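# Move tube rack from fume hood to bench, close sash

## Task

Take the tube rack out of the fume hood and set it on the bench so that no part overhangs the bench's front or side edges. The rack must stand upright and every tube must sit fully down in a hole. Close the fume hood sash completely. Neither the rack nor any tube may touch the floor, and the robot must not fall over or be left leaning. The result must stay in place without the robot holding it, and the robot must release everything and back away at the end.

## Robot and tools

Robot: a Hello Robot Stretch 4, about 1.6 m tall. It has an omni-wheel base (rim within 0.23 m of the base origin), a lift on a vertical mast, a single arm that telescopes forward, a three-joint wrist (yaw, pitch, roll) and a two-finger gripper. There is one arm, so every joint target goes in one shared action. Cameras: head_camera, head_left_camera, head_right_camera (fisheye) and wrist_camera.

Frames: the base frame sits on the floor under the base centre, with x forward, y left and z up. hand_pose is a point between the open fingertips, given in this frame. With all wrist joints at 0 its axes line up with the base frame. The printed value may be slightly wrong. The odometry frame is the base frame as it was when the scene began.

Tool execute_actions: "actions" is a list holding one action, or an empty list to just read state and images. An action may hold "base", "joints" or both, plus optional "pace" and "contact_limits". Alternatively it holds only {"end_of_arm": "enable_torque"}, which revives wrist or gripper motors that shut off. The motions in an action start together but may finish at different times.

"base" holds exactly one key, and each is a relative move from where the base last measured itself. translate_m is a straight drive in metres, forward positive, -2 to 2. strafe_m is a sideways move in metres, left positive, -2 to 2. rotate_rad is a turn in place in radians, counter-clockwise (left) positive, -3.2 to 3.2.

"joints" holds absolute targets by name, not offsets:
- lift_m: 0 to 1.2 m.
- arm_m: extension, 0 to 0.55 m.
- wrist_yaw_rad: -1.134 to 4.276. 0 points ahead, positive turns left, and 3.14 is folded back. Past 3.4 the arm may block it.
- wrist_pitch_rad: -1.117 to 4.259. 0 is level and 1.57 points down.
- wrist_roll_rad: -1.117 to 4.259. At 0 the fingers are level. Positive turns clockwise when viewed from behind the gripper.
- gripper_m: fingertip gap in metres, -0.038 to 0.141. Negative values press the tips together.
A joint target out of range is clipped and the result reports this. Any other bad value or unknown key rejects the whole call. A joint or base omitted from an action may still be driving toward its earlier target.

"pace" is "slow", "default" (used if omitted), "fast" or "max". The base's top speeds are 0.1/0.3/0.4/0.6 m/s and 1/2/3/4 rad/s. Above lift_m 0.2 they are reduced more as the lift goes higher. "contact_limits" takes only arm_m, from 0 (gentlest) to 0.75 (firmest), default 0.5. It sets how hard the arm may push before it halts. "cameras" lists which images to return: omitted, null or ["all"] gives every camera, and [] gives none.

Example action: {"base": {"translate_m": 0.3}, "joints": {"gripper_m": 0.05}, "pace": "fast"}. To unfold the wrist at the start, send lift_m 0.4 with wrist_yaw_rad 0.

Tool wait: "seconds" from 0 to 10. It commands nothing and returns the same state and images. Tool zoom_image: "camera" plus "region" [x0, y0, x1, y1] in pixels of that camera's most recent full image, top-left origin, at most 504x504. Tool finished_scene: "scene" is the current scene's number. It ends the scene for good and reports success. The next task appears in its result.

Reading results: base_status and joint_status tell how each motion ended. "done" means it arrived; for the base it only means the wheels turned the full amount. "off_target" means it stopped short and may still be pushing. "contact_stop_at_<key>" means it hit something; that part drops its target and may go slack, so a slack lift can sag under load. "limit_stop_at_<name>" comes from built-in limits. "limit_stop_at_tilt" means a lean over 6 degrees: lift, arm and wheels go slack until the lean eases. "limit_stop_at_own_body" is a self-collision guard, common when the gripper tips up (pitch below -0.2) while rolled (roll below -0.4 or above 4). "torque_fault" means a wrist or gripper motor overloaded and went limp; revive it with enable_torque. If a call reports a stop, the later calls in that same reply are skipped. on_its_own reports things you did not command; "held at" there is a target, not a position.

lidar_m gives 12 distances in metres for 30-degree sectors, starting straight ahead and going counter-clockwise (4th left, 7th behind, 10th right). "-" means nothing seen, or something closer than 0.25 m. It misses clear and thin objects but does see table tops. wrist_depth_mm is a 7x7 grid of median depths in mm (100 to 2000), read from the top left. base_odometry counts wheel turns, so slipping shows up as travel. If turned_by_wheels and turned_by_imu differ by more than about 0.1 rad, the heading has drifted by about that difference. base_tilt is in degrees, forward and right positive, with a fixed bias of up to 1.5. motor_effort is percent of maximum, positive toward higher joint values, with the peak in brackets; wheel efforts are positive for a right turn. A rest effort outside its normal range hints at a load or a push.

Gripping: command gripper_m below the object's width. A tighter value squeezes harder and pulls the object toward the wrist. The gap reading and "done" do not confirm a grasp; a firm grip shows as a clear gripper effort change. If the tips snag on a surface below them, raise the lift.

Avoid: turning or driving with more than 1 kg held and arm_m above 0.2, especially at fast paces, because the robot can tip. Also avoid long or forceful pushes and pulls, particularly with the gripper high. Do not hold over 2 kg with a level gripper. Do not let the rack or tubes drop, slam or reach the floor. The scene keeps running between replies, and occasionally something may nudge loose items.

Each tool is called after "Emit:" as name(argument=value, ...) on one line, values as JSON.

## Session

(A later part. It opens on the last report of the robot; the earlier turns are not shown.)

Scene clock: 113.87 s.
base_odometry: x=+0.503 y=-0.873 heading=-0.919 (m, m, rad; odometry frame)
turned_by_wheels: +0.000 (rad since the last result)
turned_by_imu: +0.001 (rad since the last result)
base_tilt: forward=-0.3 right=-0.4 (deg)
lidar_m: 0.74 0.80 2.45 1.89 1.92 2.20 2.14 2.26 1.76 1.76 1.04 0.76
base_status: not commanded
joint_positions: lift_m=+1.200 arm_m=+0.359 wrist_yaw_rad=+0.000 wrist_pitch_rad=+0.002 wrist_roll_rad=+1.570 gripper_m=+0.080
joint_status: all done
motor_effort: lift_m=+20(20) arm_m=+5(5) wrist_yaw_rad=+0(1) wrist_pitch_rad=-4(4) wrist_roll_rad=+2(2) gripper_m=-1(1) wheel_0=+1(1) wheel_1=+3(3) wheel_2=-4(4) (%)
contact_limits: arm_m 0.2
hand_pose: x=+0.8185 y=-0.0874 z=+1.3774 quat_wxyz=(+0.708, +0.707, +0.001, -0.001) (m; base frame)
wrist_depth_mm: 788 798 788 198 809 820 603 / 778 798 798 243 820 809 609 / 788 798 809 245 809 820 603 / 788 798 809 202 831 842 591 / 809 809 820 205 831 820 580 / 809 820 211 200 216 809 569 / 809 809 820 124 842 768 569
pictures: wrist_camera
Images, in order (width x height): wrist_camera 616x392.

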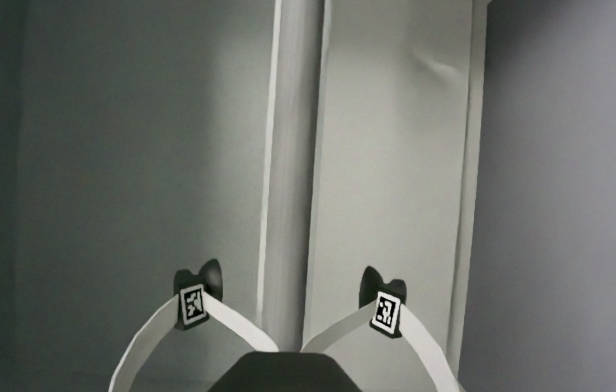

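Emit:
execute_actions(actions=[{"joints":{"arm_m":0.375},"pace":"slow","contact_limits":{"arm_m":0.2}}], cameras=[])

Emit:
execute_actions(actions=[{"joints":{"gripper_m":0.0}}], cameras=["wrist_camera"])

Emit:
execute_actions(actions=[{"joints":{"lift_m":1.15},"pace":"slow"}], cameras=["wrist_camera","head_left_camera"])

Scene clock: 115.30 s.
base_odometry: x=+0.503 y=-0.873 heading=-0.919 (m, m, rad; odometry frame)
turned_by_wheels: +0.000 (rad since the last result)
turned_by_imu: +0.001 (rad since the last result)
base_tilt: forward=-0.3 right=-0.4 (deg)
lidar_m: 0.73 0.81 2.43 1.87 1.91 2.20 2.14 2.26 1.78 1.78 1.03 0.75
base_status: not commanded
joint_positions: lift_m=+1.200 arm_m=+0.374 wrist_yaw_rad=+0.000 wrist_pitch_rad=+0.002 wrist_roll_rad=+1.570 gripper_m=+0.080
joint_status: all done
motor_effort: lift_m=+20(20) arm_m=+6(6) wrist_yaw_rad=+0(0) wrist_pitch_rad=-4(5) wrist_roll_rad=+2(2) gripper_m=-1(1) wheel_0=+1(1) wheel_1=+3(3) wheel_2=-4(4) (%)
contact_limits: arm_m 0.2
hand_pose: x=+0.8333 y=-0.0875 z=+1.3774 quat_wxyz=(+0.708, +0.707, +0.001, -0.001) (m; base frame)
wrist_depth_mm: 768 778 778 182 788 798 603 / 768 768 788 187 788 809 603 / 778 788 798 189 809 809 597 / 778 788 798 185 809 820 591 / 788 798 809 189 809 820 580 / 788 798 193 185 215 809 574 / 788 798 809 124 831 759 569
pictures: none
No camera images: the call's "cameras" was empty. Leave "cameras" out to get every camera's image.

Scene clock: 116.90 s.
base_odometry: x=+0.503 y=-0.873 heading=-0.919 (m, m, rad; odometry frame)
turned_by_wheels: +0.000 (rad since the last result)
turned_by_imu: +0.001 (rad since the last result)
base_tilt: forward=-0.2 right=-0.4 (deg)
lidar_m: 0.74 0.81 2.45 1.89 1.93 2.17 2.14 2.26 1.78 1.77 1.03 0.77
base_status: not commanded
joint_positions: lift_m=+1.200 arm_m=+0.375 wrist_yaw_rad=+0.002 wrist_pitch_rad=+0.000 wrist_roll_rad=+1.570 gripper_m=+0.001
joint_status: all done
motor_effort: lift_m=+19(20) arm_m=+2(6) wrist_yaw_rad=-7(7) wrist_pitch_rad=+2(5) wrist_roll_rad=+2(2) gripper_m=-23(23) wheel_0=+1(1) wheel_1=+3(3) wheel_2=-4(4) (%)
hand_pose: x=+0.8342 y=-0.0868 z=+1.3782 quat_wxyz=(+0.707, +0.707, +0.001, +0.001) (m; base frame)
wrist_depth_mm: 768 768 778 181 788 798 609 / 768 778 788 181 798 798 609 / 778 788 788 186 809 809 603 / 778 788 798 188 809 809 591 / 778 798 798 185 809 809 585 / 788 798 187 186 820 809 574 / 809 788 809 123 831 750 580
pictures: wrist_camera
Images, in order (width x height): wrist_camera 616x392.

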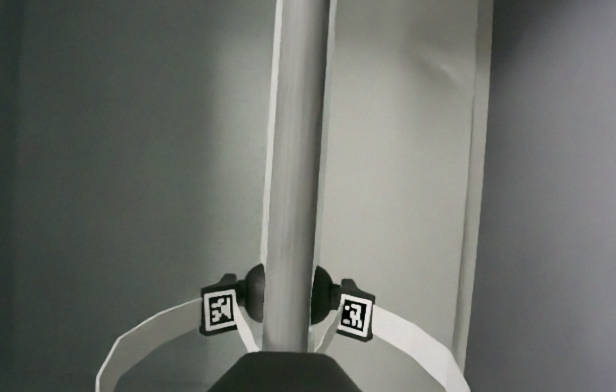

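Scene clock: 118.37 s.
base_odometry: x=+0.503 y=-0.873 heading=-0.919 (m, m, rad; odometry frame)
turned_by_wheels: +0.000 (rad since the last result)
turned_by_imu: +0.001 (rad since the last result)
base_tilt: forward=-0.3 right=-0.4 (deg)
lidar_m: 0.75 0.80 2.46 1.88 1.91 2.19 2.12 2.26 1.79 1.76 1.03 0.77
base_status: not commanded
joint_positions: lift_m=+1.151 arm_m=+0.375 wrist_yaw_rad=+0.001 wrist_pitch_rad=-0.011 wrist_roll_rad=+1.570 gripper_m=+0.001
joint_status: all done
on_its_own: wrist_pitch_rad is at rest, and its effort (+35) is outside its rest range (-23 to +23)
motor_effort: lift_m=+11(17) arm_m=-3(3) wrist_yaw_rad=-5(18) wrist_pitch_rad=+35(88) wrist_roll_rad=+1(2) gripper_m=-19(26) wheel_0=-3(3) wheel_1=+0(3) wheel_2=+1(4) (%)
hand_pose: x=+0.8349 y=-0.0871 z=+1.3320 quat_wxyz=(+0.707, +0.707, -0.004, +0.004) (m; base frame)
wrist_depth_mm: 778 778 778 179 788 798 580 / 778 788 778 185 798 788 564 / 798 798 788 229 798 788 554 / 798 788 798 231 809 788 544 / 798 809 798 231 809 768 544 / 798 809 183 189 809 750 535 / 809 798 809 146 809 723 530
pictures: head_left_camera, wrist_camera
Images, in order (width x height): head_left_camera 420x672, wrist_camera 616x392.

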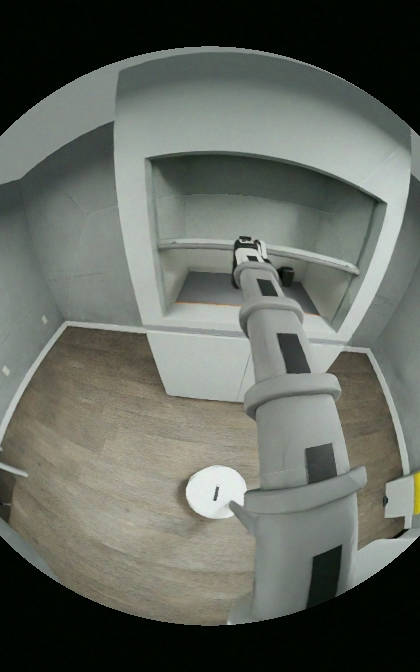

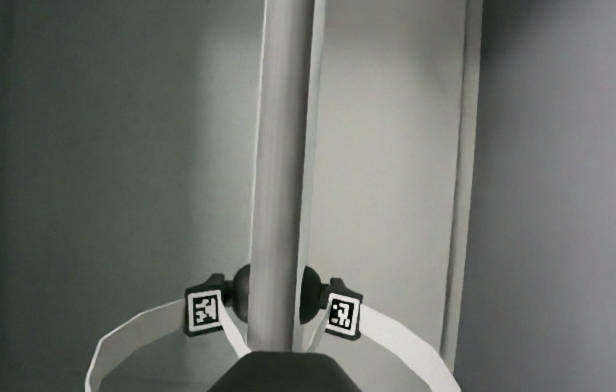

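Emit:
execute_actions(actions=[{"joints":{"lift_m":1.0},"pace":"slow"}], cameras=["wrist_camera","head_left_camera"])

Scene clock: 119.87 s.
base_odometry: x=+0.503 y=-0.873 heading=-0.919 (m, m, rad; odometry frame)
turned_by_wheels: +0.000 (rad since the last result)
turned_by_imu: +0.001 (rad since the last result)
base_tilt: forward=-0.4 right=-0.4 (deg)
lidar_m: 0.74 0.80 2.43 1.89 1.91 2.17 2.13 2.25 1.75 1.77 1.04 0.77
base_status: not commanded
joint_positions: lift_m=+1.112 arm_m=+0.376 wrist_yaw_rad=+0.002 wrist_pitch_rad=-0.003 wrist_roll_rad=+1.570 gripper_m=+0.001
joint_status: lift_m contact_stop (moved -0.038 of -0.151)
on_its_own: lift_m is slack since a contact_stop (your +1.000 is given up)
motor_effort: lift_m=+18(20) arm_m=-4(4) wrist_yaw_rad=-5(22) wrist_pitch_rad=+11(100) wrist_roll_rad=+0(0) gripper_m=-19(29) wheel_0=-4(5) wheel_1=+0(1) wheel_2=+4(4) (%)
hand_pose: x=+0.8353 y=-0.0870 z=+1.2916 quat_wxyz=(+0.707, +0.707, -0.001, +0.002) (m; base frame)
wrist_depth_mm: 778 768 788 224 798 723 508 / 778 788 788 180 788 715 508 / 778 788 788 182 798 699 492 / 778 788 788 230 809 691 484 / 798 788 809 231 820 676 480 / 788 798 184 186 820 668 477 / 798 798 809 132 820 627 469
pictures: head_left_camera, wrist_camera
Images, in order (width x height): head_left_camera 420x672, wrist_camera 616x392.

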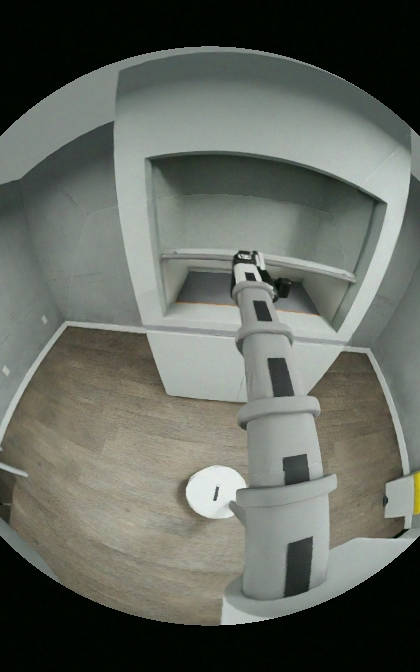

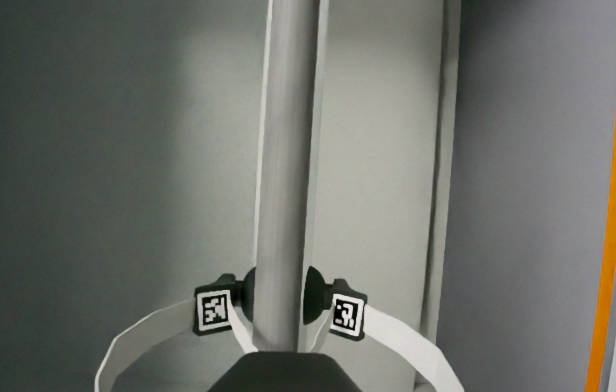

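Emit:
execute_actions(actions=[{"joints":{"lift_m":1.092},"pace":"slow"}], cameras=[])

Scene clock: 121.27 s.
base_odometry: x=+0.503 y=-0.873 heading=-0.919 (m, m, rad; odometry frame)
turned_by_wheels: +0.000 (rad since the last result)
turned_by_imu: +0.001 (rad since the last result)
base_tilt: forward=-0.3 right=-0.3 (deg)
lidar_m: 0.75 0.81 2.46 1.89 1.92 2.19 2.13 2.25 1.79 1.77 1.03 0.78
base_status: not commanded
joint_positions: lift_m=+1.093 arm_m=+0.376 wrist_yaw_rad=+0.005 wrist_pitch_rad=-0.019 wrist_roll_rad=+1.570 gripper_m=+0.001
joint_status: all done
on_its_own: wrist_yaw_rad is at rest, and its effort (-15) is outside its rest range (-13 to +13); wrist_pitch_rad is at rest, and its effort (+53) is outside its rest range (-23 to +23)
motor_effort: lift_m=+7(18) arm_m=-4(4) wrist_yaw_rad=-15(15) wrist_pitch_rad=+53(55) wrist_roll_rad=+1(0) gripper_m=-25(23) wheel_0=-4(4) wheel_1=-1(0) wheel_2=+4(4) (%)
hand_pose: x=+0.8355 y=-0.0860 z=+1.2765 quat_wxyz=(+0.707, +0.707, -0.005, +0.008) (m; base frame)
wrist_depth_mm: 788 778 778 223 788 741 512 / 798 788 788 225 788 732 512 / 798 798 809 226 788 723 492 / 798 798 798 788 798 715 488 / 809 809 809 798 798 683 480 / 820 809 181 189 809 668 477 / 820 809 820 124 820 654 473
pictures: none
No camera images: the call's "cameras" was empty. Leave "cameras" out to get every camera's image.

Emit:
execute_actions(actions=[{"joints":{"lift_m":1.07},"pace":"slow"}], cameras=[])

Scene clock: 122.53 s.
base_odometry: x=+0.503 y=-0.873 heading=-0.919 (m, m, rad; odometry frame)
turned_by_wheels: +0.000 (rad since the last result)
turned_by_imu: +0.001 (rad since the last result)
base_tilt: forward=-0.4 right=-0.4 (deg)
lidar_m: 0.75 0.78 2.45 1.89 1.93 2.19 2.13 2.25 1.78 1.78 1.03 0.78
base_status: not commanded
joint_positions: lift_m=+1.071 arm_m=+0.376 wrist_yaw_rad=+0.003 wrist_pitch_rad=-0.009 wrist_roll_rad=+1.570 gripper_m=+0.001
joint_status: all done
on_its_own: wrist_pitch_rad is at rest, and its effort (+27) is outside its rest range (-23 to +23)
motor_effort: lift_m=+11(12) arm_m=-4(4) wrist_yaw_rad=-9(22) wrist_pitch_rad=+27(76) wrist_roll_rad=+0(0) gripper_m=-19(27) wheel_0=-5(5) wheel_1=+0(0) wheel_2=+4(4) (%)
hand_pose: x=+0.8354 y=-0.0866 z=+1.2513 quat_wxyz=(+0.707, +0.707, -0.002, +0.004) (m; base frame)
wrist_depth_mm: 768 768 778 177 788 654 462 / 788 788 788 182 788 647 459 / 788 788 788 227 798 640 455 / 788 788 798 229 798 634 445 / 798 788 798 230 809 615 442 / 798 788 182 189 820 603 433 / 809 809 798 135 820 585 427
pictures: none
No camera images: the call's "cameras" was empty. Leave "cameras" out to get every camera's image.

Emit:
execute_actions(actions=[{"joints":{"lift_m":1.05},"pace":"slow"}], cameras=[])

Emit:
execute_actions(actions=[{"joints":{"lift_m":1.03},"pace":"slow"}], cameras=[])

Emit:
execute_actions(actions=[{"joints":{"lift_m":1.01},"pace":"slow"}], cameras=[])

Emit:
execute_actions(actions=[{"joints":{"lift_m":0.99},"pace":"slow"}], cameras=[])

Emit:
execute_actions(actions=[{"joints":{"lift_m":0.97},"pace":"slow"}], cameras=[])

Emit:
execute_actions(actions=[{"joints":{"lift_m":0.95},"pace":"slow"}], cameras=["wrist_camera","head_left_camera"])

Scene clock: 124.47 s.
base_odometry: x=+0.503 y=-0.873 heading=-0.919 (m, m, rad; odometry frame)
turned_by_wheels: +0.000 (rad since the last result)
turned_by_imu: +0.001 (rad since the last result)
base_tilt: forward=-0.2 right=-0.5 (deg)
lidar_m: 0.75 0.79 2.46 1.88 1.89 2.19 2.14 2.26 1.78 1.76 1.02 0.77
base_status: not commanded
joint_positions: lift_m=+1.051 arm_m=+0.376 wrist_yaw_rad=+0.005 wrist_pitch_rad=-0.016 wrist_roll_rad=+1.570 gripper_m=+0.001
joint_status: all done
on_its_own: wrist_yaw_rad is at rest, and its effort (-15) is outside its rest range (-13 to +13); wrist_pitch_rad is at rest, and its effort (+47) is outside its rest range (-23 to +23)
motor_effort: lift_m=+8(12) arm_m=-4(4) wrist_yaw_rad=-15(19) wrist_pitch_rad=+47(67) wrist_roll_rad=+0(0) gripper_m=-23(26) wheel_0=-5(5) wheel_1=+0(0) wheel_2=+4(4) (%)
hand_pose: x=+0.8355 y=-0.0860 z=+1.2336 quat_wxyz=(+0.707, +0.707, -0.004, +0.007) (m; base frame)
wrist_depth_mm: 778 778 778 184 778 640 449 / 788 788 788 224 788 640 442 / 798 798 788 226 788 621 439 / 798 798 798 228 798 615 433 / 809 798 798 798 809 603 424 / 809 809 183 189 809 585 418 / 820 820 809 146 809 564 413
pictures: none
No camera images: the call's "cameras" was empty. Leave "cameras" out to get every camera's image.

Scene clock: 125.60 s.
base_odometry: x=+0.503 y=-0.873 heading=-0.919 (m, m, rad; odometry frame)
turned_by_wheels: +0.000 (rad since the last result)
turned_by_imu: +0.000 (rad since the last result)
base_tilt: forward=-0.2 right=-0.4 (deg)
lidar_m: 0.74 0.80 2.44 1.89 1.91 2.19 2.13 2.25 1.77 1.76 1.03 0.77
base_status: not commanded
joint_positions: lift_m=+1.031 arm_m=+0.376 wrist_yaw_rad=+0.004 wrist_pitch_rad=-0.011 wrist_roll_rad=+1.570 gripper_m=+0.001
joint_status: all done
on_its_own: wrist_pitch_rad is at rest, and its effort (+33) is outside its rest range (-23 to +23)
motor_effort: lift_m=+11(5) arm_m=-4(4) wrist_yaw_rad=-11(22) wrist_pitch_rad=+33(76) wrist_roll_rad=+0(0) gripper_m=-20(28) wheel_0=-5(5) wheel_1=+0(0) wheel_2=+4(4) (%)
hand_pose: x=+0.8354 y=-0.0864 z=+1.2119 quat_wxyz=(+0.707, +0.707, -0.003, +0.005) (m; base frame)
wrist_depth_mm: 768 778 778 179 788 580 410 / 778 788 778 185 798 574 404 / 788 788 788 227 798 569 402 / 798 788 788 228 798 559 397 / 798 798 798 230 798 544 392 / 809 798 183 190 809 530 351 / 809 809 809 146 809 517 312
pictures: none
No camera images: the call's "cameras" was empty. Leave "cameras" out to get every camera's image.

Scene clock: 126.73 s.
base_odometry: x=+0.503 y=-0.873 heading=-0.919 (m, m, rad; odometry frame)
turned_by_wheels: +0.000 (rad since the last result)
turned_by_imu: +0.000 (rad since the last result)
base_tilt: forward=-0.2 right=-0.4 (deg)
lidar_m: 0.74 0.81 2.46 1.90 1.94 2.18 2.14 2.25 1.78 1.76 1.02 0.77
base_status: not commanded
joint_positions: lift_m=+1.011 arm_m=+0.376 wrist_yaw_rad=+0.005 wrist_pitch_rad=-0.014 wrist_roll_rad=+1.570 gripper_m=+0.001
joint_status: all done
on_its_own: wrist_yaw_rad is at rest, and its effort (-14) is outside its rest range (-13 to +13); wrist_pitch_rad is at rest, and its effort (+43) is outside its rest range (-23 to +23)
motor_effort: lift_m=+9(10) arm_m=-4(4) wrist_yaw_rad=-14(20) wrist_pitch_rad=+43(69) wrist_roll_rad=+1(0) gripper_m=-23(27) wheel_0=-5(4) wheel_1=-1(0) wheel_2=+4(4) (%)
hand_pose: x=+0.8355 y=-0.0861 z=+1.1930 quat_wxyz=(+0.707, +0.707, -0.003, +0.007) (m; base frame)
wrist_depth_mm: 768 778 778 181 788 554 384 / 778 788 788 225 788 544 347 / 778 788 788 226 798 535 347 / 788 798 798 228 798 530 342 / 798 809 788 798 798 517 301 / 809 798 183 189 768 500 296 / 809 809 809 146 820 488 297
pictures: none
No camera images: the call's "cameras" was empty. Leave "cameras" out to get every camera's image.

Scene clock: 127.87 s.
base_odometry: x=+0.503 y=-0.873 heading=-0.919 (m, m, rad; odometry frame)
turned_by_wheels: +0.000 (rad since the last result)
turned_by_imu: +0.000 (rad since the last result)
base_tilt: forward=-0.3 right=-0.4 (deg)
lidar_m: 0.75 0.81 2.44 1.90 1.90 2.19 2.14 2.26 1.78 1.77 1.03 0.77
base_status: not commanded
joint_positions: lift_m=+0.991 arm_m=+0.376 wrist_yaw_rad=+0.004 wrist_pitch_rad=-0.012 wrist_roll_rad=+1.570 gripper_m=+0.001
joint_status: all done
on_its_own: wrist_pitch_rad is at rest, and its effort (+36) is outside its rest range (-23 to +23)
motor_effort: lift_m=+10(9) arm_m=-4(4) wrist_yaw_rad=-13(22) wrist_pitch_rad=+36(73) wrist_roll_rad=+0(1) gripper_m=-21(28) wheel_0=-5(5) wheel_1=+0(0) wheel_2=+4(4) (%)
hand_pose: x=+0.8355 y=-0.0863 z=+1.1722 quat_wxyz=(+0.707, +0.707, -0.003, +0.006) (m; base frame)
wrist_depth_mm: 778 788 778 180 778 504 290 / 778 788 788 225 788 500 282 / 788 798 788 227 788 492 278 / 798 788 788 228 798 480 276 / 798 788 798 230 809 477 272 / 798 798 183 191 699 462 272 / 809 809 809 146 820 449 267
pictures: none
No camera images: the call's "cameras" was empty. Leave "cameras" out to get every camera's image.

Scene clock: 129.00 s.
base_odometry: x=+0.503 y=-0.873 heading=-0.919 (m, m, rad; odometry frame)
turned_by_wheels: +0.000 (rad since the last result)
turned_by_imu: +0.000 (rad since the last result)
base_tilt: forward=-0.3 right=-0.5 (deg)
lidar_m: 0.75 0.80 2.47 1.90 1.92 2.19 2.14 2.25 1.78 1.76 1.03 0.77
base_status: not commanded
joint_positions: lift_m=+0.971 arm_m=+0.376 wrist_yaw_rad=+0.004 wrist_pitch_rad=-0.013 wrist_roll_rad=+1.570 gripper_m=+0.001
joint_status: all done
on_its_own: wrist_pitch_rad is at rest, and its effort (+42) is outside its rest range (-23 to +23)
motor_effort: lift_m=+10(8) arm_m=-4(4) wrist_yaw_rad=-13(21) wrist_pitch_rad=+42(70) wrist_roll_rad=+0(0) gripper_m=-23(27) wheel_0=-4(5) wheel_1=+0(1) wheel_2=+4(4) (%)
hand_pose: x=+0.8355 y=-0.0861 z=+1.1528 quat_wxyz=(+0.707, +0.707, -0.003, +0.006) (m; base frame)
wrist_depth_mm: 778 778 778 180 778 469 265 / 778 778 778 225 788 466 263 / 788 788 798 226 788 459 260 / 788 809 798 229 798 445 256 / 809 798 798 798 798 439 254 / 809 798 183 189 661 427 248 / 809 809 809 145 768 413 243
pictures: none
No camera images: the call's "cameras" was empty. Leave "cameras" out to get every camera's image.

Scene clock: 130.13 s.
base_odometry: x=+0.503 y=-0.873 heading=-0.919 (m, m, rad; odometry frame)
turned_by_wheels: +0.000 (rad since the last result)
turned_by_imu: +0.000 (rad since the last result)
base_tilt: forward=-0.3 right=-0.5 (deg)
lidar_m: 0.75 0.81 2.45 1.89 1.93 2.19 2.14 2.23 1.78 1.76 1.03 0.76
base_status: not commanded
joint_positions: lift_m=+0.951 arm_m=+0.376 wrist_yaw_rad=+0.004 wrist_pitch_rad=-0.012 wrist_roll_rad=+1.570 gripper_m=+0.001
joint_status: all done
on_its_own: wrist_pitch_rad is at rest, and its effort (+35) is outside its rest range (-23 to +23)
motor_effort: lift_m=+10(11) arm_m=-4(4) wrist_yaw_rad=-12(22) wrist_pitch_rad=+35(73) wrist_roll_rad=+0(1) gripper_m=-20(27) wheel_0=-5(5) wheel_1=-1(0) wheel_2=+4(4) (%)
hand_pose: x=+0.8355 y=-0.0862 z=+1.1324 quat_wxyz=(+0.707, +0.707, -0.003, +0.006) (m; base frame)
wrist_depth_mm: 768 778 778 180 788 421 234 / 778 788 788 225 788 421 232 / 788 788 788 227 798 415 229 / 798 788 798 229 798 310 227 / 798 798 798 809 768 304 223 / 809 809 183 190 585 297 219 / 820 820 809 146 699 287 214
pictures: head_left_camera, wrist_camera
Images, in order (width x height): head_left_camera 420x672, wrist_camera 616x392.

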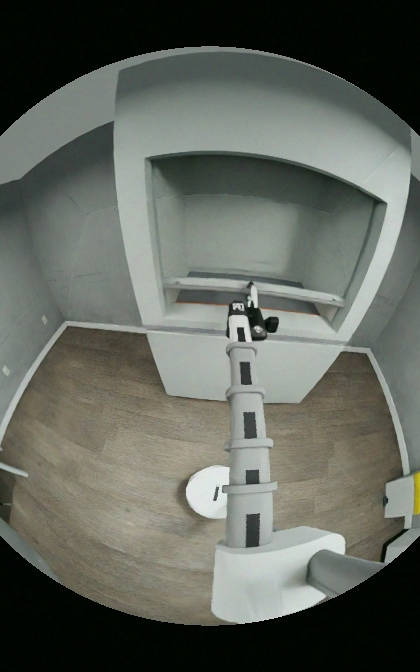

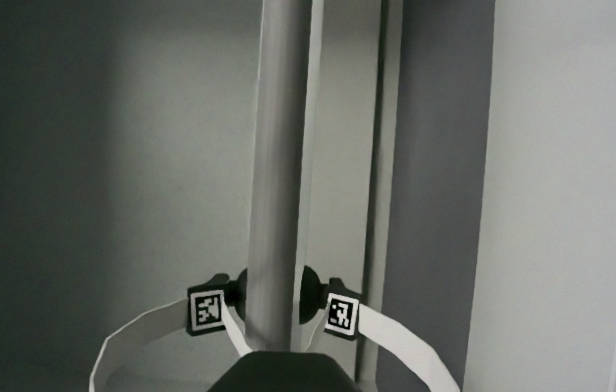

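Emit:
execute_actions(actions=[{"joints":{"lift_m":0.93},"pace":"slow"}], cameras=[])

Emit:
execute_actions(actions=[{"joints":{"lift_m":0.91},"pace":"slow"}], cameras=[])

Emit:
execute_actions(actions=[{"joints":{"lift_m":0.89},"pace":"slow"}], cameras=[])

Emit:
execute_actions(actions=[{"joints":{"lift_m":0.87},"pace":"slow"}], cameras=["wrist_camera","head_left_camera"])

Scene clock: 131.70 s.
base_odometry: x=+0.503 y=-0.873 heading=-0.919 (m, m, rad; odometry frame)
turned_by_wheels: +0.000 (rad since the last result)
turned_by_imu: +0.001 (rad since the last result)
base_tilt: forward=-0.2 right=-0.5 (deg)
lidar_m: 0.74 0.81 2.48 1.90 1.90 2.19 2.13 2.26 1.78 1.78 1.01 0.77
base_status: not commanded
joint_positions: lift_m=+0.931 arm_m=+0.376 wrist_yaw_rad=+0.004 wrist_pitch_rad=-0.013 wrist_roll_rad=+1.570 gripper_m=+0.001
joint_status: all done
on_its_own: wrist_pitch_rad is at rest, and its effort (+39) is outside its rest range (-23 to +23)
motor_effort: lift_m=+10(14) arm_m=-4(4) wrist_yaw_rad=-13(21) wrist_pitch_rad=+39(72) wrist_roll_rad=+1(0) gripper_m=-21(28) wheel_0=-5(5) wheel_1=+0(0) wheel_2=+4(4) (%)
hand_pose: x=+0.8355 y=-0.0861 z=+1.1127 quat_wxyz=(+0.707, +0.707, -0.003, +0.006) (m; base frame)
wrist_depth_mm: 768 778 778 180 778 285 204 / 788 788 788 225 778 283 204 / 778 788 788 227 750 277 201 / 788 798 798 229 732 273 200 / 788 798 798 798 699 267 196 / 809 809 183 190 539 260 191 / 820 809 809 146 634 253 189
pictures: none
No camera images: the call's "cameras" was empty. Leave "cameras" out to get every camera's image.

Scene clock: 132.83 s.
base_odometry: x=+0.503 y=-0.873 heading=-0.919 (m, m, rad; odometry frame)
turned_by_wheels: +0.000 (rad since the last result)
turned_by_imu: +0.000 (rad since the last result)
base_tilt: forward=-0.2 right=-0.4 (deg)
lidar_m: 0.74 0.81 2.46 1.90 1.92 2.19 2.14 2.26 1.77 1.77 1.05 0.79
base_status: not commanded
joint_positions: lift_m=+0.911 arm_m=+0.376 wrist_yaw_rad=+0.004 wrist_pitch_rad=-0.013 wrist_roll_rad=+1.570 gripper_m=+0.001
joint_status: all done
on_its_own: wrist_pitch_rad is at rest, and its effort (+38) is outside its rest range (-23 to +23)
motor_effort: lift_m=+10(6) arm_m=-4(4) wrist_yaw_rad=-13(22) wrist_pitch_rad=+38(71) wrist_roll_rad=+0(0) gripper_m=-22(29) wheel_0=-5(5) wheel_1=-1(0) wheel_2=+4(4) (%)
hand_pose: x=+0.8355 y=-0.0862 z=+1.0925 quat_wxyz=(+0.707, +0.707, -0.003, +0.006) (m; base frame)
wrist_depth_mm: 778 778 788 180 732 243 - / 778 788 788 225 699 241 179 / 788 788 788 227 668 237 173 / 798 798 798 229 647 232 170 / 798 798 798 788 621 228 168 / 798 809 184 190 473 222 168 / 809 809 809 146 564 215 -
pictures: none
No camera images: the call's "cameras" was empty. Leave "cameras" out to get every camera's image.

Scene clock: 133.97 s.
base_odometry: x=+0.503 y=-0.873 heading=-0.919 (m, m, rad; odometry frame)
turned_by_wheels: +0.000 (rad since the last result)
turned_by_imu: +0.000 (rad since the last result)
base_tilt: forward=-0.3 right=-0.4 (deg)
lidar_m: 0.74 0.80 2.45 1.89 1.93 2.18 2.13 2.25 1.77 1.77 1.03 0.78
base_status: not commanded
joint_positions: lift_m=+0.891 arm_m=+0.376 wrist_yaw_rad=+0.004 wrist_pitch_rad=-0.013 wrist_roll_rad=+1.570 gripper_m=+0.001
joint_status: all done
on_its_own: wrist_pitch_rad is at rest, and its effort (+38) is outside its rest range (-23 to +23)
motor_effort: lift_m=+10(15) arm_m=-4(4) wrist_yaw_rad=-12(21) wrist_pitch_rad=+38(73) wrist_roll_rad=+1(1) gripper_m=-21(27) wheel_0=-5(4) wheel_1=+0(1) wheel_2=+4(4) (%)
hand_pose: x=+0.8355 y=-0.0862 z=+1.0726 quat_wxyz=(+0.707, +0.707, -0.003, +0.006) (m; base frame)
wrist_depth_mm: 788 778 778 180 640 202 - / 778 788 778 225 615 200 158 / 788 798 788 227 591 197 159 / 798 788 798 228 574 194 160 / 788 798 809 809 549 190 161 / 798 798 183 190 282 185 163 / 809 798 820 146 500 179 -
pictures: none
No camera images: the call's "cameras" was empty. Leave "cameras" out to get every camera's image.

Scene clock: 135.10 s.
base_odometry: x=+0.503 y=-0.873 heading=-0.919 (m, m, rad; odometry frame)
turned_by_wheels: +0.000 (rad since the last result)
turned_by_imu: +0.000 (rad since the last result)
base_tilt: forward=-0.3 right=-0.4 (deg)
lidar_m: 0.75 0.79 2.47 1.89 1.90 2.18 2.13 2.25 1.78 1.77 1.01 0.77
base_status: not commanded
joint_positions: lift_m=+0.871 arm_m=+0.376 wrist_yaw_rad=+0.004 wrist_pitch_rad=-0.013 wrist_roll_rad=+1.570 gripper_m=+0.001
joint_status: all done
on_its_own: wrist_pitch_rad is at rest, and its effort (+39) is outside its rest range (-23 to +23)
motor_effort: lift_m=+10(14) arm_m=-5(4) wrist_yaw_rad=-13(22) wrist_pitch_rad=+39(72) wrist_roll_rad=+0(0) gripper_m=-21(27) wheel_0=-5(5) wheel_1=-1(0) wheel_2=+4(4) (%)
hand_pose: x=+0.8355 y=-0.0862 z=+1.0526 quat_wxyz=(+0.707, +0.707, -0.003, +0.006) (m; base frame)
wrist_depth_mm: 778 778 788 180 559 161 - / 778 788 788 226 530 159 158 / 778 788 798 227 517 160 159 / 798 798 798 229 304 160 160 / 798 798 809 798 294 162 161 / 798 798 183 189 225 163 163 / 809 820 809 146 263 164 -
pictures: head_left_camera, wrist_camera
Images, in order (width x height): head_left_camera 420x672, wrist_camera 616x392.

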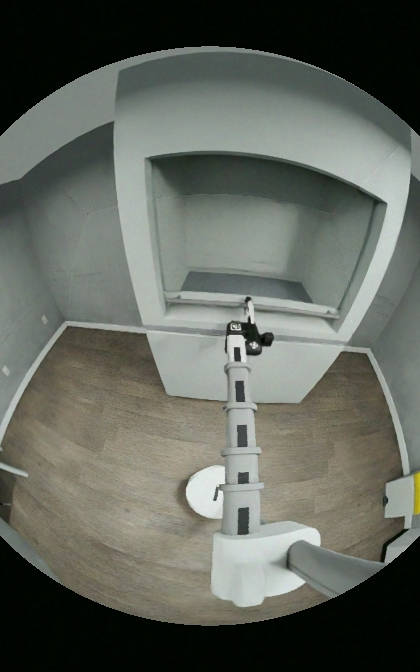

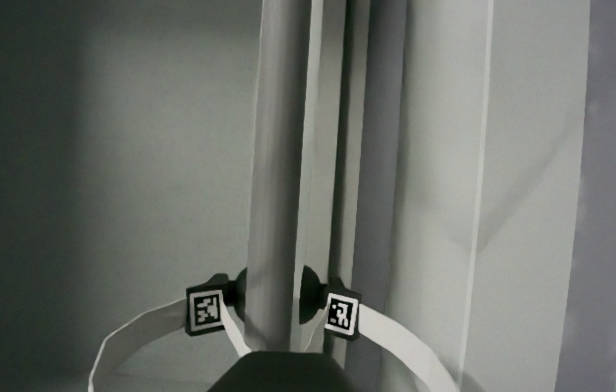

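Emit:
execute_actions(actions=[{"joints":{"gripper_m":0.07,"lift_m":0.878}}], cameras=[])

Emit:
execute_actions(actions=[{"joints":{"arm_m":0.2}}], cameras=[])

Emit:
execute_actions(actions=[{"joints":{"lift_m":1.17,"wrist_roll_rad":0.0,"wrist_pitch_rad":1.0,"gripper_m":0.0}}], cameras=[])

Emit:
execute_actions(actions=[{"joints":{"arm_m":0.47},"pace":"slow"}], cameras=["wrist_camera","head_left_camera"])

Scene clock: 137.33 s.
base_odometry: x=+0.503 y=-0.873 heading=-0.919 (m, m, rad; odometry frame)
turned_by_wheels: +0.000 (rad since the last result)
turned_by_imu: +0.001 (rad since the last result)
base_tilt: forward=-0.3 right=-0.4 (deg)
lidar_m: 0.74 0.80 2.47 1.86 1.92 2.19 2.13 2.25 1.79 1.76 1.04 0.77
base_status: not commanded
joint_positions: lift_m=+0.878 arm_m=+0.375 wrist_yaw_rad=-0.004 wrist_pitch_rad=-0.001 wrist_roll_rad=+1.570 gripper_m=+0.070
joint_status: all done
motor_effort: lift_m=+18(16) arm_m=+1(4) wrist_yaw_rad=+11(12) wrist_pitch_rad=+3(39) wrist_roll_rad=+0(1) gripper_m=-1(18) wheel_0=+0(4) wheel_1=+1(1) wheel_2=-2(4) (%)
hand_pose: x=+0.8338 y=-0.0886 z=+1.0564 quat_wxyz=(+0.707, +0.707, -0.002, -0.001) (m; base frame)
wrist_depth_mm: 778 778 778 229 508 164 - / 778 778 778 231 303 165 166 / 778 788 788 798 294 166 167 / 788 788 788 809 283 167 168 / 788 798 809 809 270 168 169 / 788 788 187 798 196 169 170 / 798 809 820 124 256 170 -
pictures: none
No camera images: the call's "cameras" was empty. Leave "cameras" out to get every camera's image.

Scene clock: 138.93 s.
base_odometry: x=+0.503 y=-0.873 heading=-0.919 (m, m, rad; odometry frame)
turned_by_wheels: +0.000 (rad since the last result)
turned_by_imu: +0.001 (rad since the last result)
base_tilt: forward=-0.3 right=-0.4 (deg)
lidar_m: 0.75 0.78 2.45 1.87 1.91 2.19 2.13 2.25 1.79 1.76 1.04 0.77
base_status: not commanded
joint_positions: lift_m=+0.878 arm_m=+0.201 wrist_yaw_rad=+0.000 wrist_pitch_rad=+0.002 wrist_roll_rad=+1.570 gripper_m=+0.070
joint_status: all done
motor_effort: lift_m=+18(18) arm_m=-5(6) wrist_yaw_rad=-1(12) wrist_pitch_rad=-6(11) wrist_roll_rad=-1(0) gripper_m=-3(3) wheel_0=+1(1) wheel_1=+1(1) wheel_2=-2(2) (%)
hand_pose: x=+0.6603 y=-0.0874 z=+1.0555 quat_wxyz=(+0.707, +0.707, +0.001, -0.001) (m; base frame)
wrist_depth_mm: 931 931 931 904 332 334 336 / 931 946 960 960 336 338 340 / 946 946 976 960 336 340 342 / 946 946 976 891 340 343 342 / 960 960 976 866 342 343 345 / 960 960 211 991 204 347 347 / 878 878 931 124 345 347 351
pictures: none
No camera images: the call's "cameras" was empty. Leave "cameras" out to get every camera's image.

Scene clock: 141.20 s.
base_odometry: x=+0.503 y=-0.873 heading=-0.919 (m, m, rad; odometry frame)
turned_by_wheels: +0.000 (rad since the last result)
turned_by_imu: +0.001 (rad since the last result)
base_tilt: forward=-0.3 right=-0.4 (deg)
lidar_m: 0.75 0.81 2.44 1.89 1.91 2.19 2.13 2.25 1.78 1.77 1.01 0.76
base_status: not commanded
joint_positions: lift_m=+1.170 arm_m=+0.201 wrist_yaw_rad=+0.000 wrist_pitch_rad=+1.001 wrist_roll_rad=+0.001 gripper_m=+0.000
joint_status: all done
motor_effort: lift_m=+20(20) arm_m=-5(5) wrist_yaw_rad=-1(1) wrist_pitch_rad=-1(2) wrist_roll_rad=-1(7) gripper_m=-5(6) wheel_0=+1(1) wheel_1=+1(0) wheel_2=-2(2) (%)
hand_pose: x=+0.5274 y=-0.0874 z=+1.1051 quat_wxyz=(+0.877, +0.000, +0.480, +0.000) (m; base frame)
wrist_depth_mm: 402 399 415 424 427 715 715 / 488 496 500 500 500 427 418 / 504 492 480 480 480 484 496 / 640 621 597 574 559 559 525 / 1308 831 778 750 723 699 676 / 1229 1205 187 202 946 991 1336 / 1138 1138 1160 661 1182 1229 1255
pictures: none
No camera images: the call's "cameras" was empty. Leave "cameras" out to get every camera's image.

Scene clock: 145.17 s.
base_odometry: x=+0.503 y=-0.873 heading=-0.919 (m, m, rad; odometry frame)
turned_by_wheels: +0.000 (rad since the last result)
turned_by_imu: +0.002 (rad since the last result)
base_tilt: forward=-0.2 right=-0.4 (deg)
lidar_m: 0.74 0.79 2.47 1.88 1.91 2.17 2.14 2.26 1.77 1.76 1.02 0.78
base_status: not commanded
joint_positions: lift_m=+1.170 arm_m=+0.469 wrist_yaw_rad=+0.000 wrist_pitch_rad=+1.001 wrist_roll_rad=+0.000 gripper_m=+0.000
joint_status: all done
motor_effort: lift_m=+20(20) arm_m=+5(3) wrist_yaw_rad=+0(0) wrist_pitch_rad=-2(1) wrist_roll_rad=-1(0) gripper_m=-5(5) wheel_0=+1(1) wheel_1=+1(1) wheel_2=-2(2) (%)
hand_pose: x=+0.7956 y=-0.0874 z=+1.1051 quat_wxyz=(+0.877, +0.000, +0.480, +0.000) (m; base frame)
wrist_depth_mm: 549 640 661 683 691 707 715 / 535 569 580 597 603 627 640 / 492 504 512 525 539 549 559 / 270 273 462 473 480 492 500 / 285 286 281 279 273 276 276 / 324 324 187 202 249 251 254 / 500 317 324 216 322 330 332
pictures: head_left_camera, wrist_camera
Images, in order (width x height): head_left_camera 420x672, wrist_camera 616x392.

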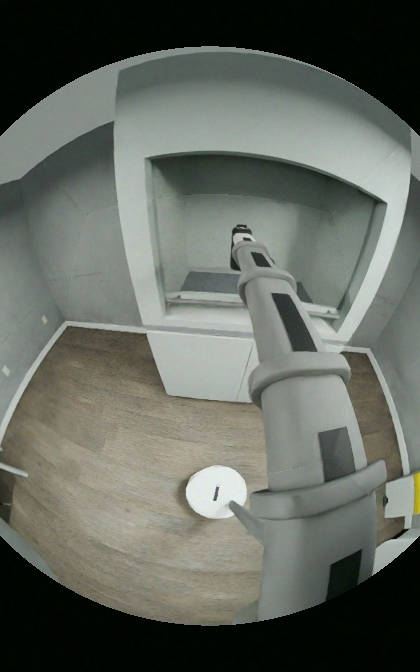

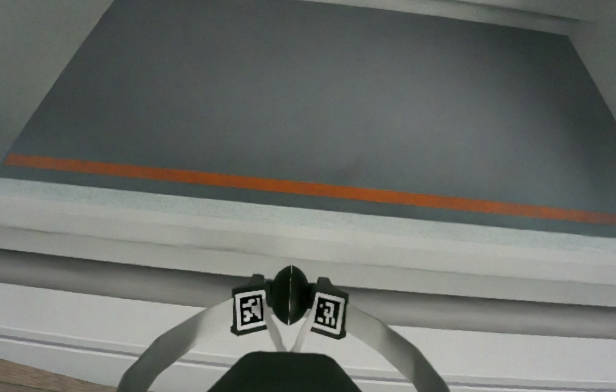

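Emit:
execute_actions(actions=[{"joints":{"arm_m":0.49,"lift_m":1.14},"pace":"slow"}], cameras=["wrist_camera"])

Scene clock: 146.83 s.
base_odometry: x=+0.503 y=-0.873 heading=-0.919 (m, m, rad; odometry frame)
turned_by_wheels: +0.000 (rad since the last result)
turned_by_imu: +0.009 (rad since the last result)
base_tilt: forward=-0.3 right=-0.5 (deg)
lidar_m: 0.75 0.81 2.46 1.85 1.90 2.18 2.12 2.23 1.79 1.78 1.05 0.77
base_status: not commanded
joint_positions: lift_m=+1.141 arm_m=+0.489 wrist_yaw_rad=-0.003 wrist_pitch_rad=+0.994 wrist_roll_rad=+0.000 gripper_m=+0.000
joint_status: all done
motor_effort: lift_m=+10(18) arm_m=+6(12) wrist_yaw_rad=+8(24) wrist_pitch_rad=+15(22) wrist_roll_rad=-1(0) gripper_m=-2(5) wheel_0=-1(2) wheel_1=-1(2) wheel_2=-4(7) (%)
hand_pose: x=+0.8169 y=-0.0879 z=+1.0770 quat_wxyz=(+0.879, +0.001, +0.477, -0.001) (m; base frame)
wrist_depth_mm: 535 609 634 647 668 691 691 / 521 535 554 564 580 609 621 / 473 477 492 500 508 530 539 / 421 430 439 449 459 469 477 / 265 254 246 247 250 251 255 / 221 222 186 200 265 325 268 / 293 286 290 128 224 223 228
pictures: wrist_camera
Images, in order (width x height): wrist_camera 616x392.

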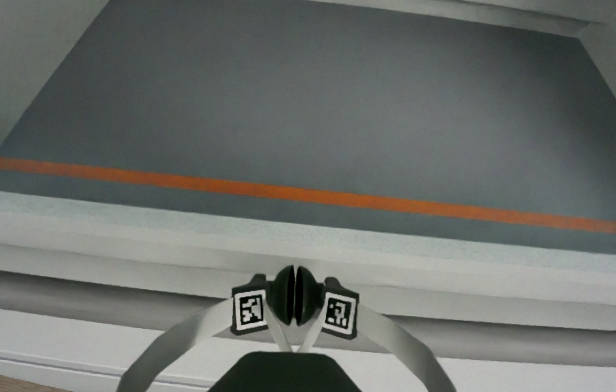

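In contact. Push down in steps.

Emit:
execute_actions(actions=[{"joints":{"lift_m":1.12},"pace":"slow"}], cameras=["wrist_camera"])

Scene clock: 147.97 s.
base_odometry: x=+0.503 y=-0.873 heading=-0.919 (m, m, rad; odometry frame)
turned_by_wheels: +0.000 (rad since the last result)
turned_by_imu: +0.000 (rad since the last result)
base_tilt: forward=-0.3 right=-0.4 (deg)
lidar_m: 0.75 0.82 2.50 1.90 1.93 2.19 2.14 2.23 1.77 1.77 1.03 0.77
base_status: not commanded
joint_positions: lift_m=+1.121 arm_m=+0.489 wrist_yaw_rad=-0.001 wrist_pitch_rad=+0.988 wrist_roll_rad=+0.000 gripper_m=+0.000
joint_status: all done
on_its_own: wrist_pitch_rad is at rest, and its effort (+35) is outside its rest range (-23 to +23)
motor_effort: lift_m=+11(12) arm_m=+4(6) wrist_yaw_rad=+2(9) wrist_pitch_rad=+35(50) wrist_roll_rad=+0(0) gripper_m=-6(6) wheel_0=-2(1) wheel_1=-1(0) wheel_2=-4(4) (%)
hand_pose: x=+0.8188 y=-0.0876 z=+1.0579 quat_wxyz=(+0.880, +0.000, +0.474, -0.001) (m; base frame)
wrist_depth_mm: 535 585 609 634 647 661 676 / 496 512 525 539 559 580 591 / 445 459 469 477 488 504 517 / 345 410 418 427 436 445 455 / 264 249 245 245 246 251 351 / 220 220 187 202 262 268 307 / 276 268 270 125 220 222 224
pictures: wrist_camera
Images, in order (width x height): wrist_camera 616x392.

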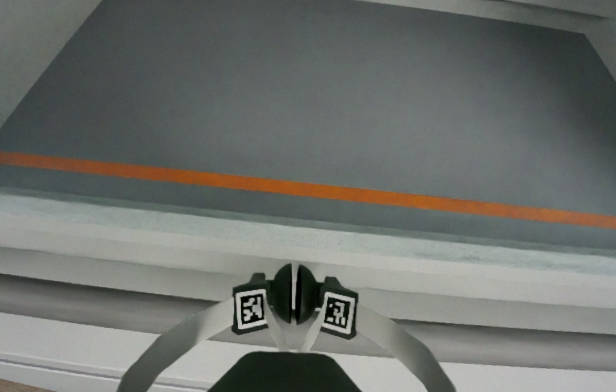

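Emit:
execute_actions(actions=[{"joints":{"lift_m":1.09},"pace":"slow"}], cameras=[])

Emit:
execute_actions(actions=[{"joints":{"lift_m":1.065},"pace":"slow"}], cameras=["wrist_camera","head_left_camera"])

Scene clock: 149.27 s.
base_odometry: x=+0.503 y=-0.873 heading=-0.919 (m, m, rad; odometry frame)
turned_by_wheels: +0.000 (rad since the last result)
turned_by_imu: +0.000 (rad since the last result)
base_tilt: forward=-0.3 right=-0.4 (deg)
lidar_m: 0.75 0.81 2.49 1.88 1.92 2.17 2.13 2.23 1.79 1.77 1.02 0.78
base_status: not commanded
joint_positions: lift_m=+1.090 arm_m=+0.490 wrist_yaw_rad=+0.001 wrist_pitch_rad=+0.984 wrist_roll_rad=+0.000 gripper_m=+0.000
joint_status: all done
on_its_own: wrist_pitch_rad is at rest, and its effort (+48) is outside its rest range (-23 to +23)
motor_effort: lift_m=+12(8) arm_m=+2(4) wrist_yaw_rad=-3(4) wrist_pitch_rad=+48(66) wrist_roll_rad=+0(0) gripper_m=-7(6) wheel_0=-3(3) wheel_1=-1(1) wheel_2=-4(4) (%)
hand_pose: x=+0.8202 y=-0.0873 z=+1.0284 quat_wxyz=(+0.881, +0.000, +0.473, +0.000) (m; base frame)
wrist_depth_mm: 508 539 559 580 591 615 634 / 462 473 484 496 512 525 544 / 410 418 427 436 449 459 469 / 314 320 327 392 399 407 418 / 259 245 243 244 245 249 317 / 216 218 187 204 260 263 277 / 248 242 242 125 218 220 220
pictures: none
No camera images: the call's "cameras" was empty. Leave "cameras" out to get every camera's image.

Scene clock: 150.33 s.
base_odometry: x=+0.503 y=-0.873 heading=-0.919 (m, m, rad; odometry frame)
turned_by_wheels: +0.000 (rad since the last result)
turned_by_imu: +0.001 (rad since the last result)
base_tilt: forward=-0.3 right=-0.5 (deg)
lidar_m: 0.75 0.81 2.50 1.88 1.92 2.17 2.13 2.23 1.78 1.77 1.02 0.78
base_status: not commanded
joint_positions: lift_m=+1.066 arm_m=+0.490 wrist_yaw_rad=+0.002 wrist_pitch_rad=+0.979 wrist_roll_rad=+0.000 gripper_m=+0.000
joint_status: all done
on_its_own: wrist_pitch_rad is at rest, and its effort (+61) is outside its rest range (-23 to +23)
motor_effort: lift_m=+10(8) arm_m=+2(2) wrist_yaw_rad=-6(6) wrist_pitch_rad=+61(76) wrist_roll_rad=+1(0) gripper_m=-6(5) wheel_0=-3(3) wheel_1=-1(1) wheel_2=-4(4) (%)
hand_pose: x=+0.8216 y=-0.0871 z=+1.0043 quat_wxyz=(+0.882, +0.000, +0.470, +0.001) (m; base frame)
wrist_depth_mm: 492 508 530 544 559 580 603 / 436 449 459 473 480 500 521 / 384 394 402 410 424 433 449 / 289 294 301 306 377 384 392 / 251 238 238 239 241 246 296 / 213 214 185 204 251 253 256 / 228 223 224 123 213 215 216
pictures: head_left_camera, wrist_camera
Images, in order (width x height): head_left_camera 420x672, wrist_camera 616x392.

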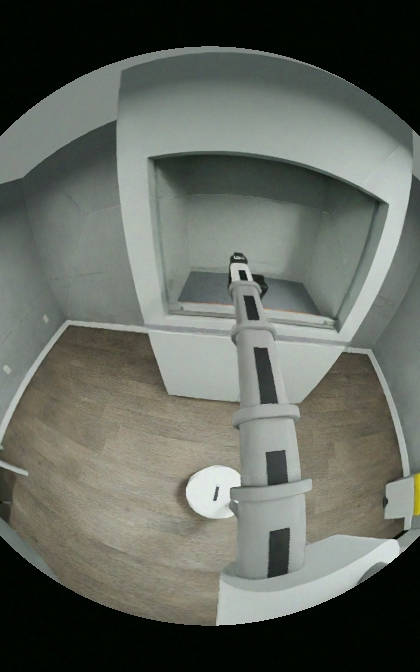

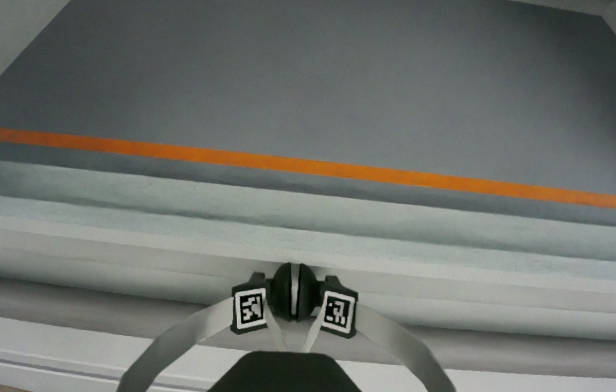

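Emit:
execute_actions(actions=[{"joints":{"lift_m":1.053},"pace":"slow"}], cameras=["wrist_camera"])

Scene clock: 151.27 s.
base_odometry: x=+0.503 y=-0.873 heading=-0.919 (m, m, rad; odometry frame)
turned_by_wheels: +0.000 (rad since the last result)
turned_by_imu: +0.000 (rad since the last result)
base_tilt: forward=-0.3 right=-0.5 (deg)
lidar_m: 0.75 0.81 2.49 1.87 1.93 2.18 2.14 2.23 1.77 1.76 1.04 0.78
base_status: not commanded
joint_positions: lift_m=+1.054 arm_m=+0.490 wrist_yaw_rad=+0.001 wrist_pitch_rad=+0.975 wrist_roll_rad=+0.000 gripper_m=+0.000
joint_status: all done
on_its_own: wrist_pitch_rad is at rest, and its effort (+72) is outside its rest range (-23 to +23)
motor_effort: lift_m=+4(11) arm_m=+2(2) wrist_yaw_rad=-4(6) wrist_pitch_rad=+72(74) wrist_roll_rad=+1(0) gripper_m=-1(6) wheel_0=-3(3) wheel_1=+0(1) wheel_2=-4(4) (%)
hand_pose: x=+0.8226 y=-0.0872 z=+0.9936 quat_wxyz=(+0.884, +0.000, +0.468, +0.001) (m; base frame)
wrist_depth_mm: 496 508 530 544 559 585 609 / 433 445 455 469 480 496 521 / 382 392 402 410 421 430 445 / 285 291 297 306 373 382 389 / 245 234 235 234 236 241 290 / 208 209 184 202 243 249 251 / 222 217 218 126 208 210 211
pictures: wrist_camera
Images, in order (width x height): wrist_camera 616x392.

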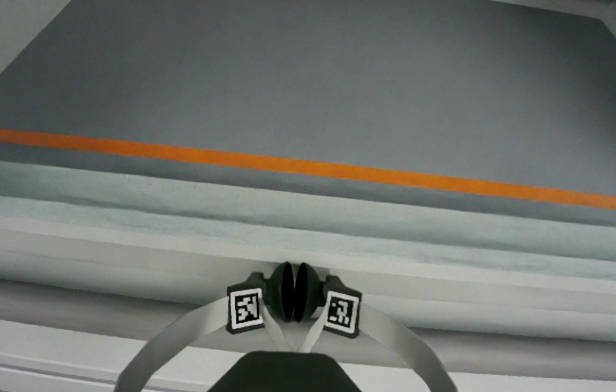

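Emit:
execute_actions(actions=[{"joints":{"lift_m":1.11},"pace":"slow"}], cameras=[])

Emit:
execute_actions(actions=[{"joints":{"arm_m":0.15}}], cameras=[])

Emit:
execute_actions(actions=[{"joints":{"lift_m":0.78,"wrist_pitch_rad":0.0}}])

Scene clock: 153.00 s.
base_odometry: x=+0.503 y=-0.873 heading=-0.919 (m, m, rad; odometry frame)
turned_by_wheels: +0.000 (rad since the last result)
turned_by_imu: +0.001 (rad since the last result)
base_tilt: forward=-0.3 right=-0.5 (deg)
lidar_m: 0.75 0.81 2.49 1.88 1.90 2.19 2.12 2.23 1.79 1.76 1.03 0.79
base_status: not commanded
joint_positions: lift_m=+1.110 arm_m=+0.490 wrist_yaw_rad=+0.001 wrist_pitch_rad=+1.001 wrist_roll_rad=+0.000 gripper_m=+0.000
joint_status: all done
motor_effort: lift_m=+20(17) arm_m=+2(2) wrist_yaw_rad=-2(6) wrist_pitch_rad=-1(75) wrist_roll_rad=+0(1) gripper_m=-5(8) wheel_0=-3(3) wheel_1=-1(1) wheel_2=-4(4) (%)
hand_pose: x=+0.8163 y=-0.0873 z=+1.0451 quat_wxyz=(+0.877, +0.000, +0.480, +0.000) (m; base frame)
wrist_depth_mm: 517 539 559 580 591 609 634 / 473 480 492 504 512 535 549 / 424 430 436 445 455 469 480 / 325 332 338 402 410 418 427 / 282 272 272 273 277 325 329 / 248 249 187 202 286 285 289 / 325 258 259 179 248 250 250
pictures: none
No camera images: the call's "cameras" was empty. Leave "cameras" out to get every camera's image.

Scene clock: 155.13 s.
base_odometry: x=+0.503 y=-0.873 heading=-0.919 (m, m, rad; odometry frame)
turned_by_wheels: +0.000 (rad since the last result)
turned_by_imu: +0.001 (rad since the last result)
base_tilt: forward=-0.3 right=-0.5 (deg)
lidar_m: 0.75 0.81 2.49 1.89 1.90 2.19 2.12 2.23 1.78 1.77 1.01 0.77
base_status: not commanded
joint_positions: lift_m=+1.110 arm_m=+0.151 wrist_yaw_rad=+0.000 wrist_pitch_rad=+1.002 wrist_roll_rad=+0.000 gripper_m=+0.000
joint_status: all done
motor_effort: lift_m=+20(20) arm_m=-5(7) wrist_yaw_rad=+0(2) wrist_pitch_rad=-2(3) wrist_roll_rad=+2(0) gripper_m=-5(5) wheel_0=-3(3) wheel_1=-1(1) wheel_2=-4(4) (%)
hand_pose: x=+0.4773 y=-0.0874 z=+1.0450 quat_wxyz=(+0.877, +0.000, +0.480, +0.000) (m; base frame)
wrist_depth_mm: 433 442 449 452 455 462 634 / 488 480 466 459 452 445 445 / 591 574 559 544 535 508 492 / 820 715 699 668 640 621 597 / 1255 976 891 854 831 798 778 / 1182 1182 187 202 1078 1138 1281 / 1098 1098 1118 634 1098 1182 1205
pictures: none
No camera images: the call's "cameras" was empty. Leave "cameras" out to get every camera's image.

Scene clock: 157.53 s.
base_odometry: x=+0.503 y=-0.873 heading=-0.919 (m, m, rad; odometry frame)
turned_by_wheels: +0.000 (rad since the last result)
turned_by_imu: +0.001 (rad since the last result)
base_tilt: forward=-0.4 right=-0.5 (deg)
lidar_m: 0.75 0.76 2.49 1.88 1.92 2.19 2.12 2.24 1.78 1.77 1.04 0.78
base_status: not commanded
joint_positions: lift_m=+0.780 arm_m=+0.151 wrist_yaw_rad=+0.000 wrist_pitch_rad=+0.003 wrist_roll_rad=+0.000 gripper_m=+0.000
joint_status: all done
motor_effort: lift_m=+16(23) arm_m=-5(5) wrist_yaw_rad=+0(0) wrist_pitch_rad=-6(10) wrist_roll_rad=+1(0) gripper_m=-5(5) wheel_0=-3(3) wheel_1=-1(1) wheel_2=-4(3) (%)
hand_pose: x=+0.6103 y=-0.0874 z=+0.9576 quat_wxyz=(+1.000, +0.000, +0.001, +0.000) (m; base frame)
wrist_depth_mm: 559 778 1025 1025 1008 1008 759 / 564 809 1008 1025 1008 1025 750 / 564 820 1008 1025 1008 1025 741 / 413 459 455 1025 1025 991 707 / 389 392 387 387 387 387 384 / 392 392 186 202 384 384 384 / 387 389 387 249 384 384 387
pictures: head_camera, head_left_camera, head_right_camera, wrist_camera
Images, in order (width x height): head_camera 420x560, head_left_camera 420x672, head_right_camera 420x672, wrist_camera 616x392.

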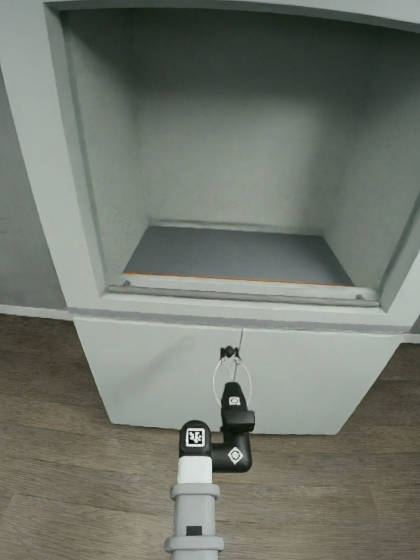

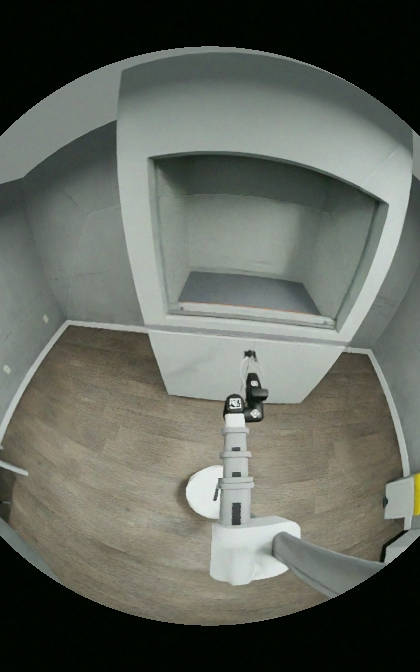

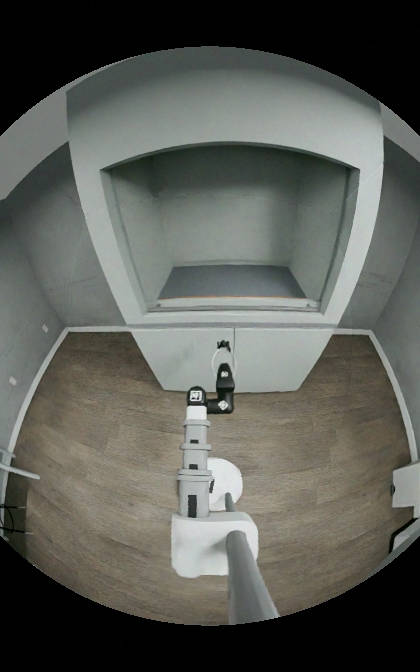

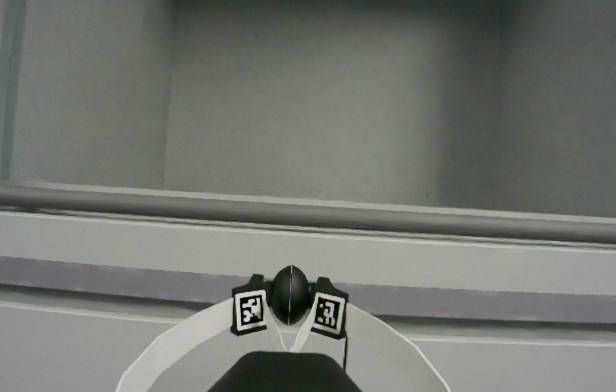

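Emit:
zoom_image(camera="wrist_camera", region=[0,160,240,270])

Emit:
zoom_image(camera="head_camera", region=[90,255,250,325])

Region (0, 160, 240, 270) of wrist_camera's 616x392 image, scaled by 2.100; it fills the top 231 rows of this view, and the rest is white.

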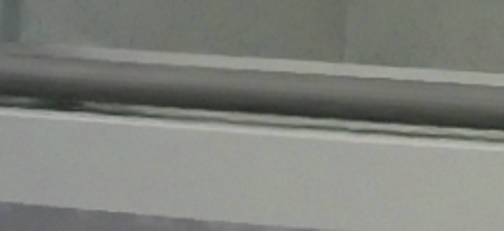

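Region (90, 255, 250, 325) of head_camera's 420x560 image, scaled by 3.150, with more detail than that image has; it fills the top 220 rows of this view, and the rest is white.

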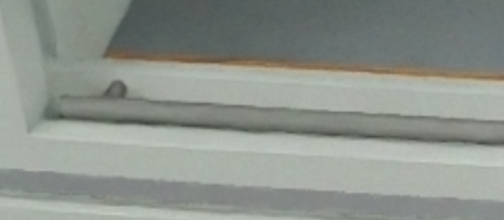

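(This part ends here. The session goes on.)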